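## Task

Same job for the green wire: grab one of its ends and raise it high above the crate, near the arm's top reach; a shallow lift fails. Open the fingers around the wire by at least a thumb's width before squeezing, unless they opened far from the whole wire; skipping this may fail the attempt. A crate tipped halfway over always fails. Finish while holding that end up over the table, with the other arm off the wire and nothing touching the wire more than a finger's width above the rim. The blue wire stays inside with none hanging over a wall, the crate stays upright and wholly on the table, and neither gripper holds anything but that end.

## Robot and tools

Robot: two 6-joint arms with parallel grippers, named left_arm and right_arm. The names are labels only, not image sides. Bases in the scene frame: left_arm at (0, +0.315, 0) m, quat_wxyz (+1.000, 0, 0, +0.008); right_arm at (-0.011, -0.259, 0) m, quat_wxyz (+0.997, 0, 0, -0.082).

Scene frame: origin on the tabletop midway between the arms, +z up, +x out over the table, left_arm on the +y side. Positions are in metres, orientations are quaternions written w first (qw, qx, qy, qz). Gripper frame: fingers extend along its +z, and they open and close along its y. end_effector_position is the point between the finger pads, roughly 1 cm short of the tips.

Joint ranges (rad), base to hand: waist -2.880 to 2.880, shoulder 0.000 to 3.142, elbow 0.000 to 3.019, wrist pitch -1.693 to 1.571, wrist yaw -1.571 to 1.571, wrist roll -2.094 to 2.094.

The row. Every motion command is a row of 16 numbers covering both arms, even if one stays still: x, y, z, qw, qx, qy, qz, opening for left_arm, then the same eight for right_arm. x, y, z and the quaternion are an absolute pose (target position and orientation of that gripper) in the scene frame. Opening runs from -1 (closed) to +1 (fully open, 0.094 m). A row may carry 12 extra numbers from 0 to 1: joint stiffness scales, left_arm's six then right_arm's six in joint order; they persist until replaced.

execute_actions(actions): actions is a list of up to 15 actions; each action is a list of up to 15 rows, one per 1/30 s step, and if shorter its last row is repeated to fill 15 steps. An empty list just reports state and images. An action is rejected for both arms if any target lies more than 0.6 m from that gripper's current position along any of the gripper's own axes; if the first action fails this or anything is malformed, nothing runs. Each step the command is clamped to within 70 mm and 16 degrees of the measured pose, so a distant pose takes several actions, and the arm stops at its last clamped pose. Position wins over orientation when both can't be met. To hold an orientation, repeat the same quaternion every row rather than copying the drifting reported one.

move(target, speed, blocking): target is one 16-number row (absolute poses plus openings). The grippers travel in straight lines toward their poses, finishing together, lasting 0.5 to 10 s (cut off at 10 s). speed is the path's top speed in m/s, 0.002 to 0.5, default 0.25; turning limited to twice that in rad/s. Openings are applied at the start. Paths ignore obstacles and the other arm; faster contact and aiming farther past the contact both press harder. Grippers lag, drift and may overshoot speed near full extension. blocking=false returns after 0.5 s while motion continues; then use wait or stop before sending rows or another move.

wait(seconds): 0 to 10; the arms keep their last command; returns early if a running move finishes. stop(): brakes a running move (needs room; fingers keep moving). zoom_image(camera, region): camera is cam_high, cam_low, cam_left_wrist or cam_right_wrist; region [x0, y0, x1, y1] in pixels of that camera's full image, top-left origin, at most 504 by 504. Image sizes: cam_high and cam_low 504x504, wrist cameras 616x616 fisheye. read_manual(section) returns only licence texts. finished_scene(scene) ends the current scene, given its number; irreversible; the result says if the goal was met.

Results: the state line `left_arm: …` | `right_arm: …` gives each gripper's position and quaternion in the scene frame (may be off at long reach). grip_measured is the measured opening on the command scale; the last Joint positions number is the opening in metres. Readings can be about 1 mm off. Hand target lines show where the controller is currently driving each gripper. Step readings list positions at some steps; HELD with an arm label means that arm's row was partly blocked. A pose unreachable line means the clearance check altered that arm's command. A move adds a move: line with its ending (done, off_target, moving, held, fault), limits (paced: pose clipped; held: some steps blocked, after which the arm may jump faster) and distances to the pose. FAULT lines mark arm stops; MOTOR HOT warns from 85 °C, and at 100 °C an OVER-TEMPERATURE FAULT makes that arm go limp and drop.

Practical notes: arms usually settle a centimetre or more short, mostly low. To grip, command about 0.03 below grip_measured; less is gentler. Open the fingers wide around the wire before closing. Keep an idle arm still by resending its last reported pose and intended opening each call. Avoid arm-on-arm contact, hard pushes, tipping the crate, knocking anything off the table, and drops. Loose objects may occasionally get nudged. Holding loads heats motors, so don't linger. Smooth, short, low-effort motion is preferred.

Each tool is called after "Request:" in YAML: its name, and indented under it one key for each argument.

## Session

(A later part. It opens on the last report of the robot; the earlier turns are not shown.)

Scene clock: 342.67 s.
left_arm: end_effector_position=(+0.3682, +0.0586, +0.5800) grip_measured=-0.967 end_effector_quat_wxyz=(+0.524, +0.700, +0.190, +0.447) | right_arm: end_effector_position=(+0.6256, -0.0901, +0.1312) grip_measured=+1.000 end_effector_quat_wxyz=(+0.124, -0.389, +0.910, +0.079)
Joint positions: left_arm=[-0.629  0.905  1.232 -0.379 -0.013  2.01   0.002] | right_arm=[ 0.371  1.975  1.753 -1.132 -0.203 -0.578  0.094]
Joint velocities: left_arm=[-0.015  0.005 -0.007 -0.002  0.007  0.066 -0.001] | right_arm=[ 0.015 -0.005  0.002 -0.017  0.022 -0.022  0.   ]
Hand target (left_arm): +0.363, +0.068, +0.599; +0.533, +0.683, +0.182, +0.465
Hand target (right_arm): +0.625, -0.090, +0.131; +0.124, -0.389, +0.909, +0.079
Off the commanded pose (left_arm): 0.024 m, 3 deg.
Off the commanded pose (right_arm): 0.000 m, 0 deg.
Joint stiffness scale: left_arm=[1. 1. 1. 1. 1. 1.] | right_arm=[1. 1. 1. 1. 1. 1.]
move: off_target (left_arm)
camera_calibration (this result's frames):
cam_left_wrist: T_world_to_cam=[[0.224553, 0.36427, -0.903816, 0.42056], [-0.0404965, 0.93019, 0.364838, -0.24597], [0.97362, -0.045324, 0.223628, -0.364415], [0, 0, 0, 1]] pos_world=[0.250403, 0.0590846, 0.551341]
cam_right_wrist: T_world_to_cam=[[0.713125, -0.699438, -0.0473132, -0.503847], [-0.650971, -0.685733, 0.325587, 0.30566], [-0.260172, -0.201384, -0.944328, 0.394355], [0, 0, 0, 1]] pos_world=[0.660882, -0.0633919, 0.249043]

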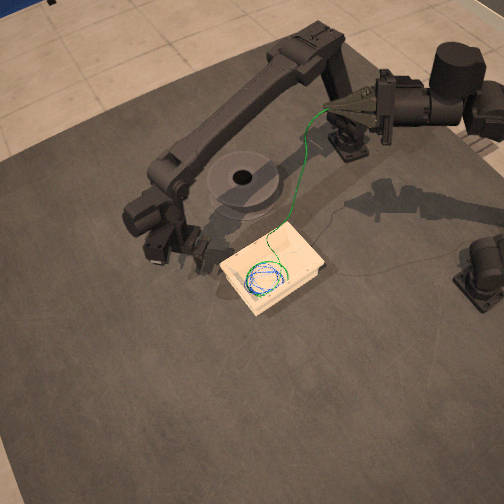

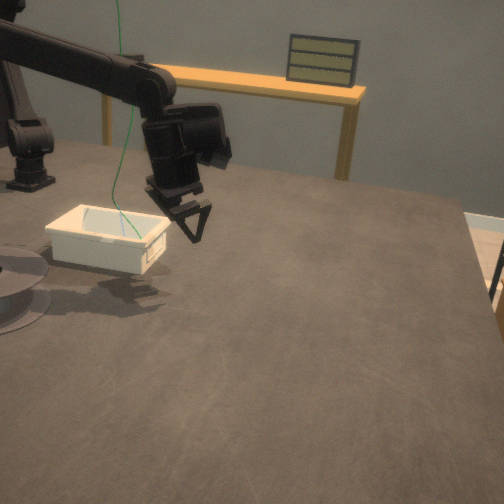

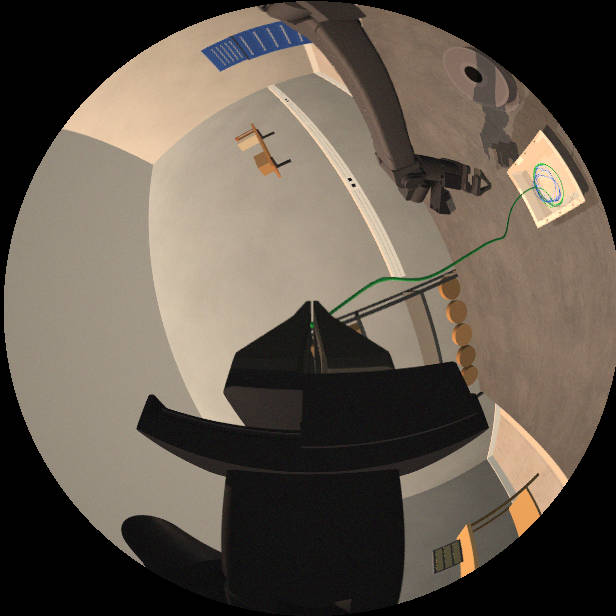

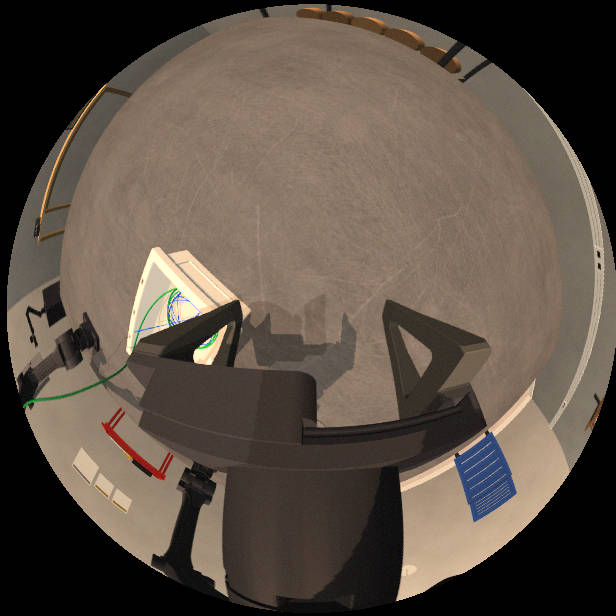

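Request:
move:
  target: [0.33, 0.09, 0.82, 0.66, 0.46, 0.13, 0.56, -1, 0.6255, -0.0901, 0.1312, 0.124, -0.389, 0.909, 0.079, 1]
  speed: 0.08

Request:
zoom_image:
  camera: "cam_low"
  region: [30, 130, 190, 280]

Request:
zoom_image:
  camera: "cam_high"
  region: [210, 190, 340, 320]

Scene clock: 352.03 s.
left_arm: end_effector_position=(+0.3372, +0.0813, +0.7916) grip_measured=-0.967 end_effector_quat_wxyz=(+0.655, +0.491, +0.138, +0.557) | right_arm: end_effector_position=(+0.6256, -0.0901, +0.1312) grip_measured=+1.000 end_effector_quat_wxyz=(+0.124, -0.389, +0.910, +0.079)
Joint positions: left_arm=[-0.629  0.971  1.498 -0.025 -0.017  2.012  0.002] | right_arm=[ 0.371  1.975  1.753 -1.132 -0.203 -0.578  0.094]
Joint velocities: left_arm=[ 0.005 -0.005 -0.012 -0.007 -0.022 -0.066 -0.002] | right_arm=[-0.005 -0.005 -0.002  0.002 -0.007  0.007  0.   ]
Hand target (left_arm): +0.331, +0.089, +0.819; +0.663, +0.465, +0.132, +0.571
Hand target (right_arm): +0.625, -0.090, +0.131; +0.124, -0.389, +0.909, +0.079
Off the commanded pose (left_arm): 0.031 m, 3 deg.
Off the commanded pose (right_arm): 0.000 m, 0 deg.
Joint stiffness scale: left_arm=[1. 1. 1. 1. 1. 1.] | right_arm=[1. 1. 1. 1. 1. 1.]
move: off_target (left_arm)
camera_calibration (this result's frames):
cam_left_wrist: T_world_to_cam=[[0.615535, 0.0910597, -0.782831, 0.405126], [-0.132587, 0.99111, 0.0110342, -0.0394306], [0.776877, 0.0970017, 0.622136, -0.641197], [0, 0, 0, 1]] pos_world=[0.243534, 0.0643865, 0.716492]
cam_right_wrist: T_world_to_cam=[[0.713125, -0.699438, -0.0473132, -0.503847], [-0.650971, -0.685733, 0.325587, 0.30566], [-0.260172, -0.201384, -0.944328, 0.394355], [0, 0, 0, 1]] pos_world=[0.660882, -0.0633919, 0.249043]

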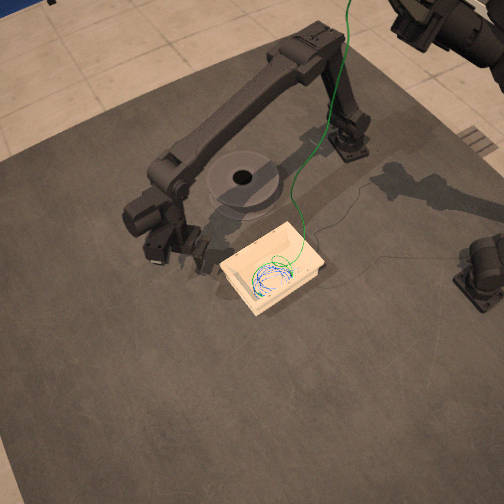

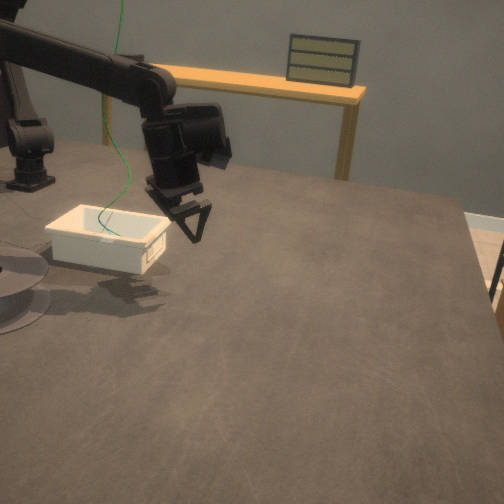

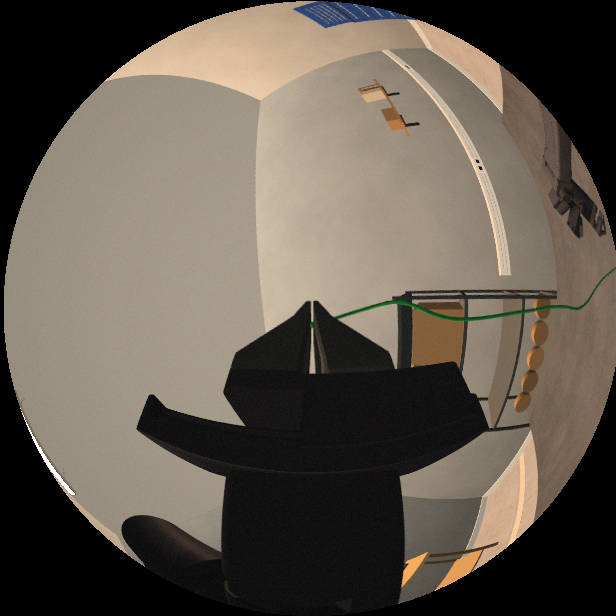

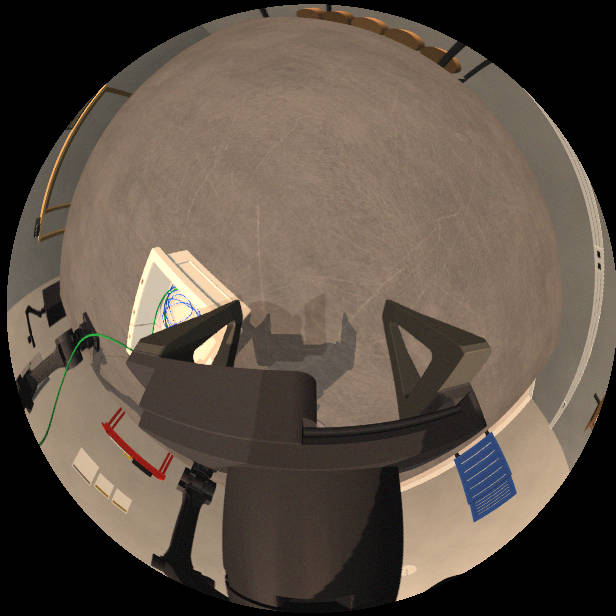

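Region (30, 130, 190, 280) of cam_low's 504x504 image, scaled by 3.150, with more detail than that image has; it fills the top 472 rows of this view, and the rest is white.

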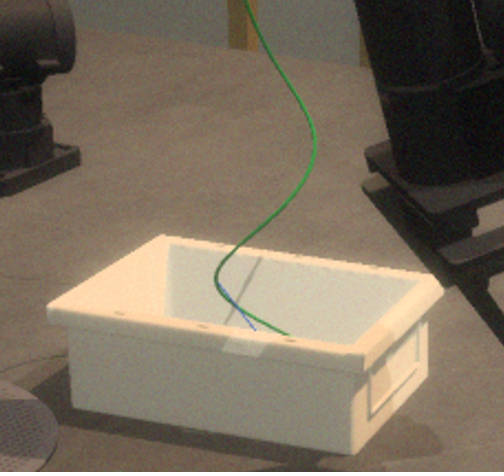

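Region (210, 190, 340, 320) of cam_high's 504x504 image, scaled by 3.877, with more detail than that image has.

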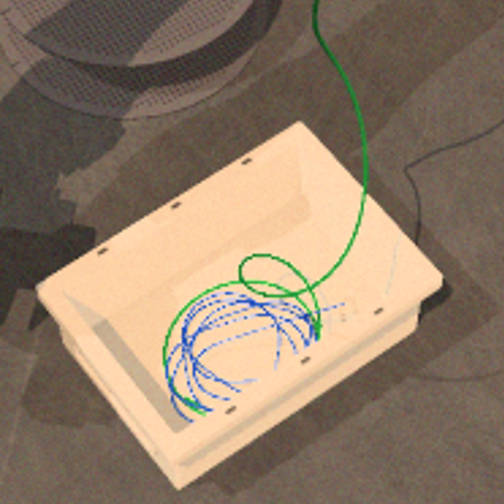

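Request:
move:
  target: [0.30, 0.11, 1.0, 0.746, 0.209, 0.058, 0.629, -1, 0.6255, -0.0901, 0.1312, 0.124, -0.389, 0.909, 0.079, 1]
  speed: 0.07

Request:
zoom_image:
  camera: "cam_low"
  region: [30, 130, 190, 280]

Request:
zoom_image:
  camera: "cam_high"
  region: [210, 190, 340, 320]

Scene clock: 359.80 s.
left_arm: end_effector_position=(+0.3088, +0.1004, +0.9863) grip_measured=-0.967 end_effector_quat_wxyz=(+0.742, +0.229, +0.067, +0.627) | right_arm: end_effector_position=(+0.6256, -0.0901, +0.1312) grip_measured=+1.000 end_effector_quat_wxyz=(+0.124, -0.389, +0.910, +0.079)
Joint positions: left_arm=[-0.629  1.279  2.012  0.357 -0.013  2.012  0.002] | right_arm=[ 0.371  1.975  1.753 -1.132 -0.203 -0.578  0.094]
Joint velocities: left_arm=[-0.005  0.015 -0.012  0.017  0.022 -0.051  0.   ] | right_arm=[-0.024 -0.005  0.007  0.012 -0.022 -0.022  0.   ]
Hand target (left_arm): +0.301, +0.109, +1.000; +0.742, +0.208, +0.061, +0.634
Hand target (right_arm): +0.625, -0.090, +0.131; +0.124, -0.389, +0.909, +0.079
Off the commanded pose (left_arm): 0.019 m, 3 deg.
Off the commanded pose (right_arm): 0.000 m, 0 deg.
Joint stiffness scale: left_arm=[1. 1. 1. 1. 1. 1.] | right_arm=[1. 1. 1. 1. 1. 1.]
move: off_target (left_arm)
camera_calibration (this result's frames):
cam_left_wrist: T_world_to_cam=[[0.909684, -0.115627, -0.398881, 0.124484], [-0.0416239, 0.93024, -0.364584, 0.284259], [0.413211, 0.348259, 0.841411, -0.871289], [0, 0, 0, 1]] pos_world=[0.258616, 0.0533992, 0.886403]
cam_right_wrist: T_world_to_cam=[[0.713125, -0.699438, -0.0473132, -0.503847], [-0.650971, -0.685733, 0.325587, 0.30566], [-0.260172, -0.201384, -0.944328, 0.394355], [0, 0, 0, 1]] pos_world=[0.660882, -0.0633919, 0.249043]

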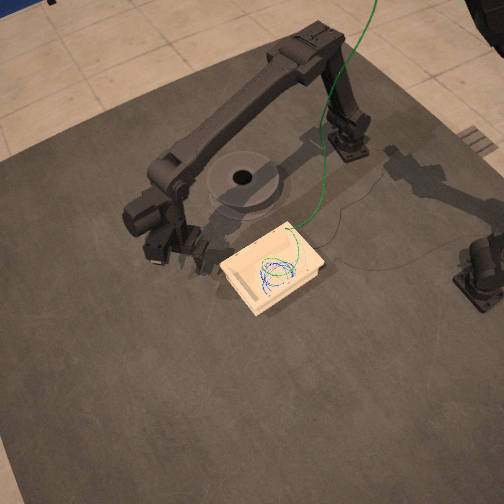

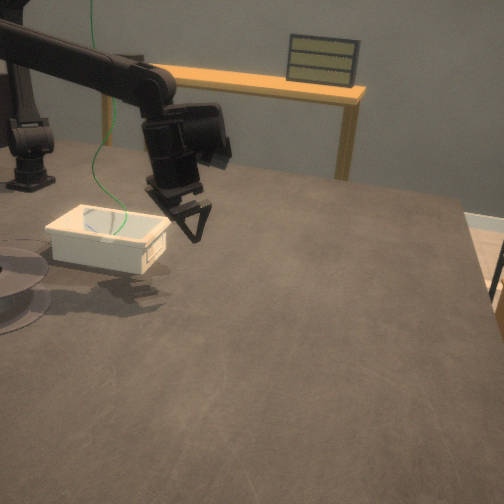

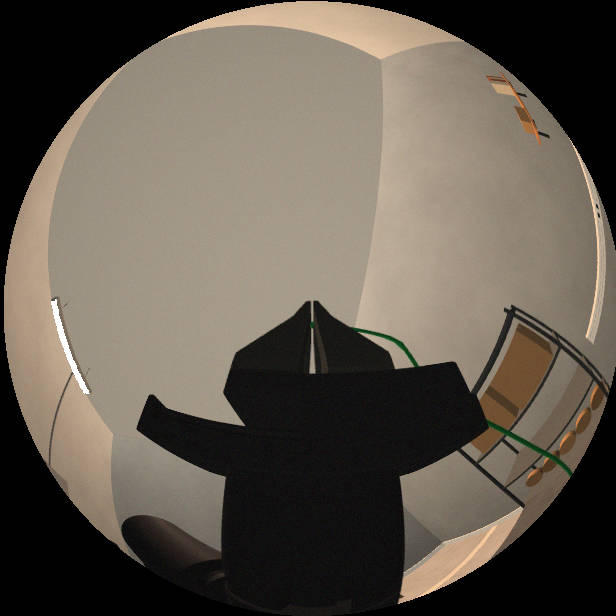

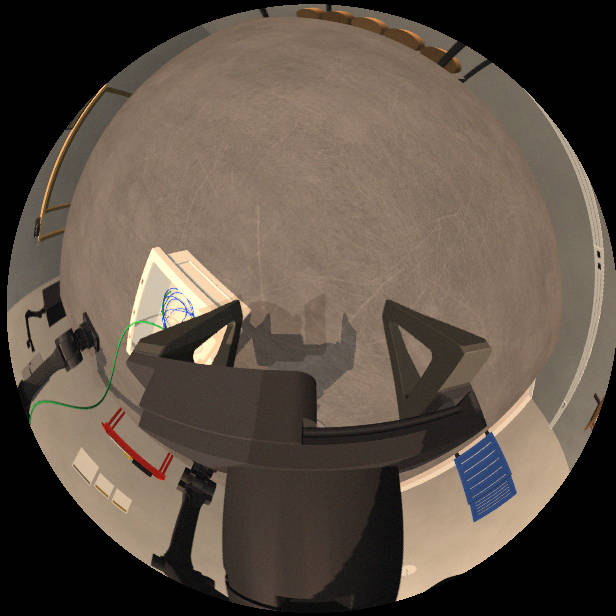

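Region (30, 130, 190, 280) of cam_low's 504x504 image, scaled by 3.150, with more detail than that image has; it fills the top 472 rows of this view, and the rest is white.

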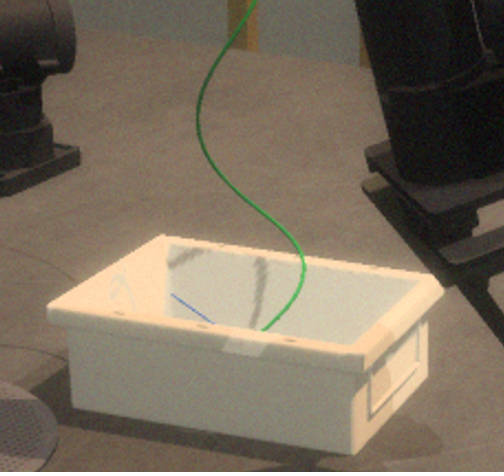

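Region (210, 190, 340, 320) of cam_high's 504x504 image, scaled by 3.877, with more detail than that image has.

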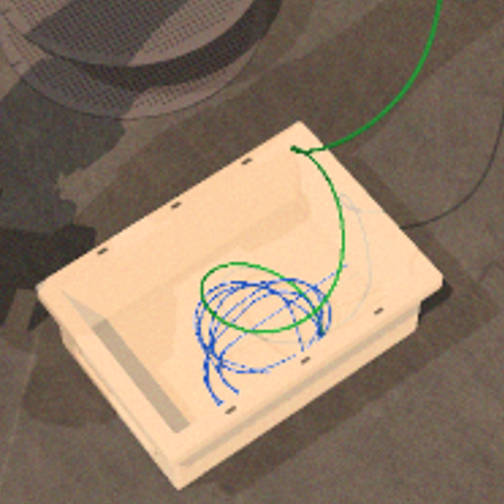

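Request:
move:
  target: [0.25, 0.145, 1.13, 0.746, 0.209, 0.058, 0.629, -1, 0.6255, -0.0901, 0.1312, 0.124, -0.389, 0.909, 0.079, 1]
  speed: 0.07

Request:
zoom_image:
  camera: "cam_low"
  region: [30, 130, 190, 280]

Request:
zoom_image:
  camera: "cam_high"
  region: [210, 190, 340, 320]

Scene clock: 364.33 s.
left_arm: end_effector_position=(+0.2490, +0.1414, +1.1006) grip_measured=-0.967 end_effector_quat_wxyz=(+0.749, +0.189, +0.052, +0.633) | right_arm: end_effector_position=(+0.6256, -0.0901, +0.1312) grip_measured=+1.000 end_effector_quat_wxyz=(+0.124, -0.389, +0.910, +0.079)
Joint positions: left_arm=[-0.625  1.605  2.896 -0.115 -0.002  2.012  0.002] | right_arm=[ 0.371  1.975  1.753 -1.132 -0.203 -0.578  0.094]
Joint velocities: left_arm=[-0.005 -0.005  0.007 -0.002 -0.037 -0.066  0.001] | right_arm=[ 0.015 -0.015  0.027 -0.002 -0.051 -0.051  0.   ]
Hand target (left_arm): +0.244, +0.148, +1.103; +0.750, +0.182, +0.050, +0.633
Hand target (right_arm): +0.625, -0.090, +0.131; +0.124, -0.389, +0.909, +0.079
Off the commanded pose (left_arm): 0.030 m, 2 deg.
Off the commanded pose (right_arm): 0.000 m, 0 deg.
Joint stiffness scale: left_arm=[1. 1. 1. 1. 1. 1.] | right_arm=[1. 1. 1. 1. 1. 1.]
elbow stopped short (left arm): the move would have taken joint 3 (elbow) straighter than the controller allows; a more bent joint 3 avoids this.
move: off_target (left_arm)
camera_calibration (this result's frames):
cam_left_wrist: T_world_to_cam=[[0.936976, -0.131565, -0.323677, 0.141986], [-0.0114084, 0.914381, -0.404694, 0.324134], [0.349208, 0.382881, 0.855252, -0.961289], [0, 0, 0, 1]] pos_world=[0.20635, 0.0903574, 0.999277]
cam_right_wrist: T_world_to_cam=[[0.713125, -0.699438, -0.0473132, -0.503847], [-0.650971, -0.685733, 0.325587, 0.30566], [-0.260172, -0.201384, -0.944328, 0.394355], [0, 0, 0, 1]] pos_world=[0.660882, -0.0633919, 0.249043]

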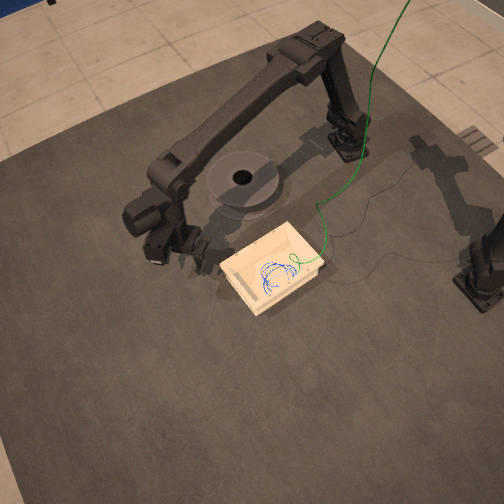

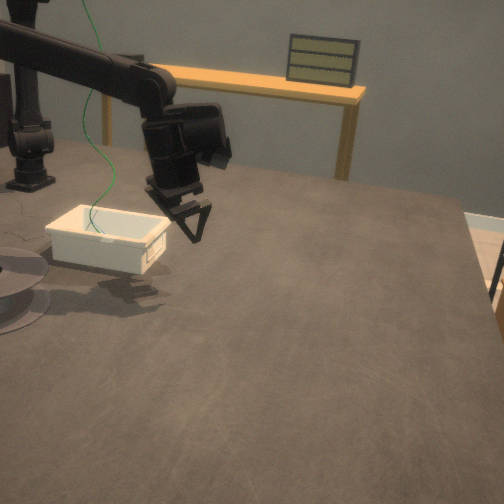

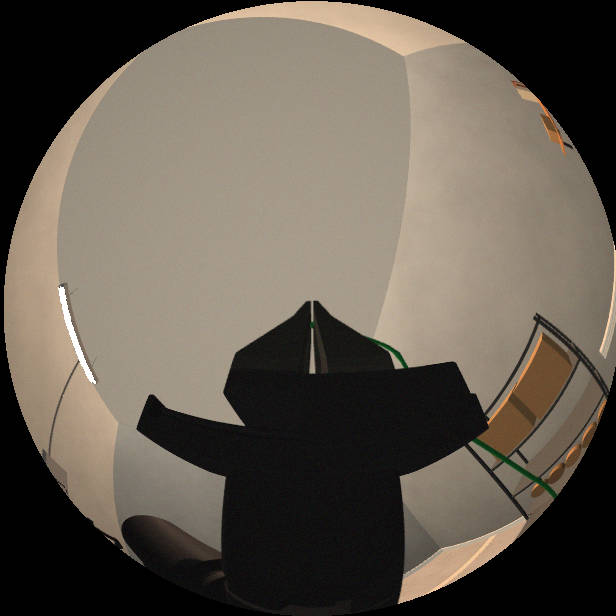

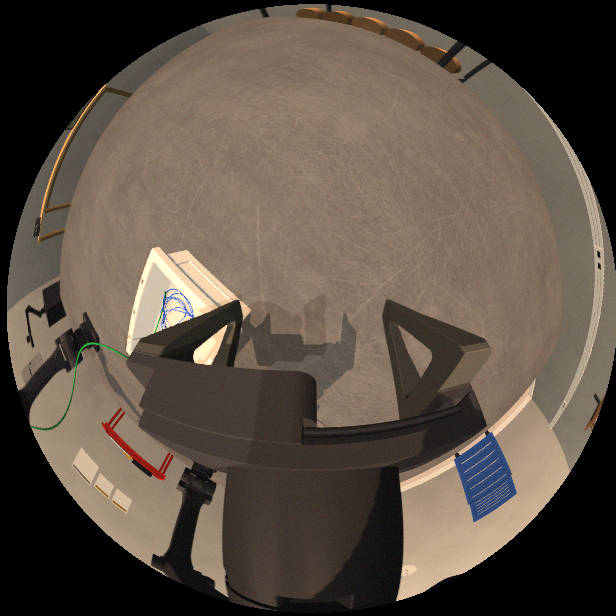

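Region (30, 130, 190, 280) of cam_low's 504x504 image, scaled by 3.150, with more detail than that image has; it fills the top 472 rows of this view, and the rest is white.

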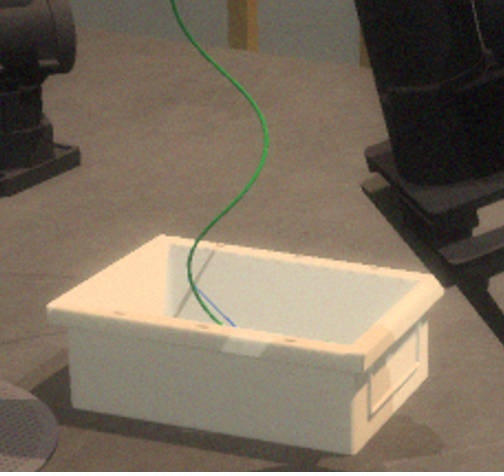

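Region (210, 190, 340, 320) of cam_high's 504x504 image, scaled by 3.877, with more detail than that image has.

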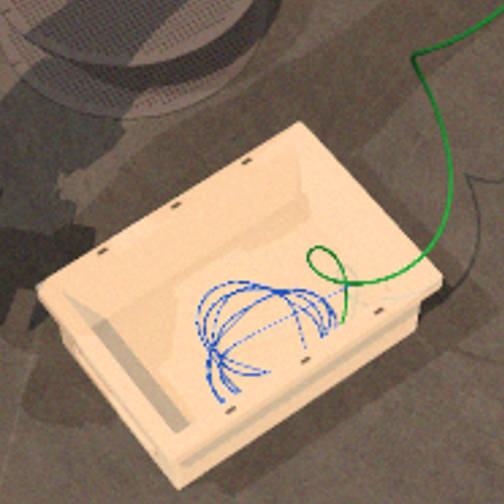

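Request:
finished_scene:
  scene: 2

The scene is finished: the task was done.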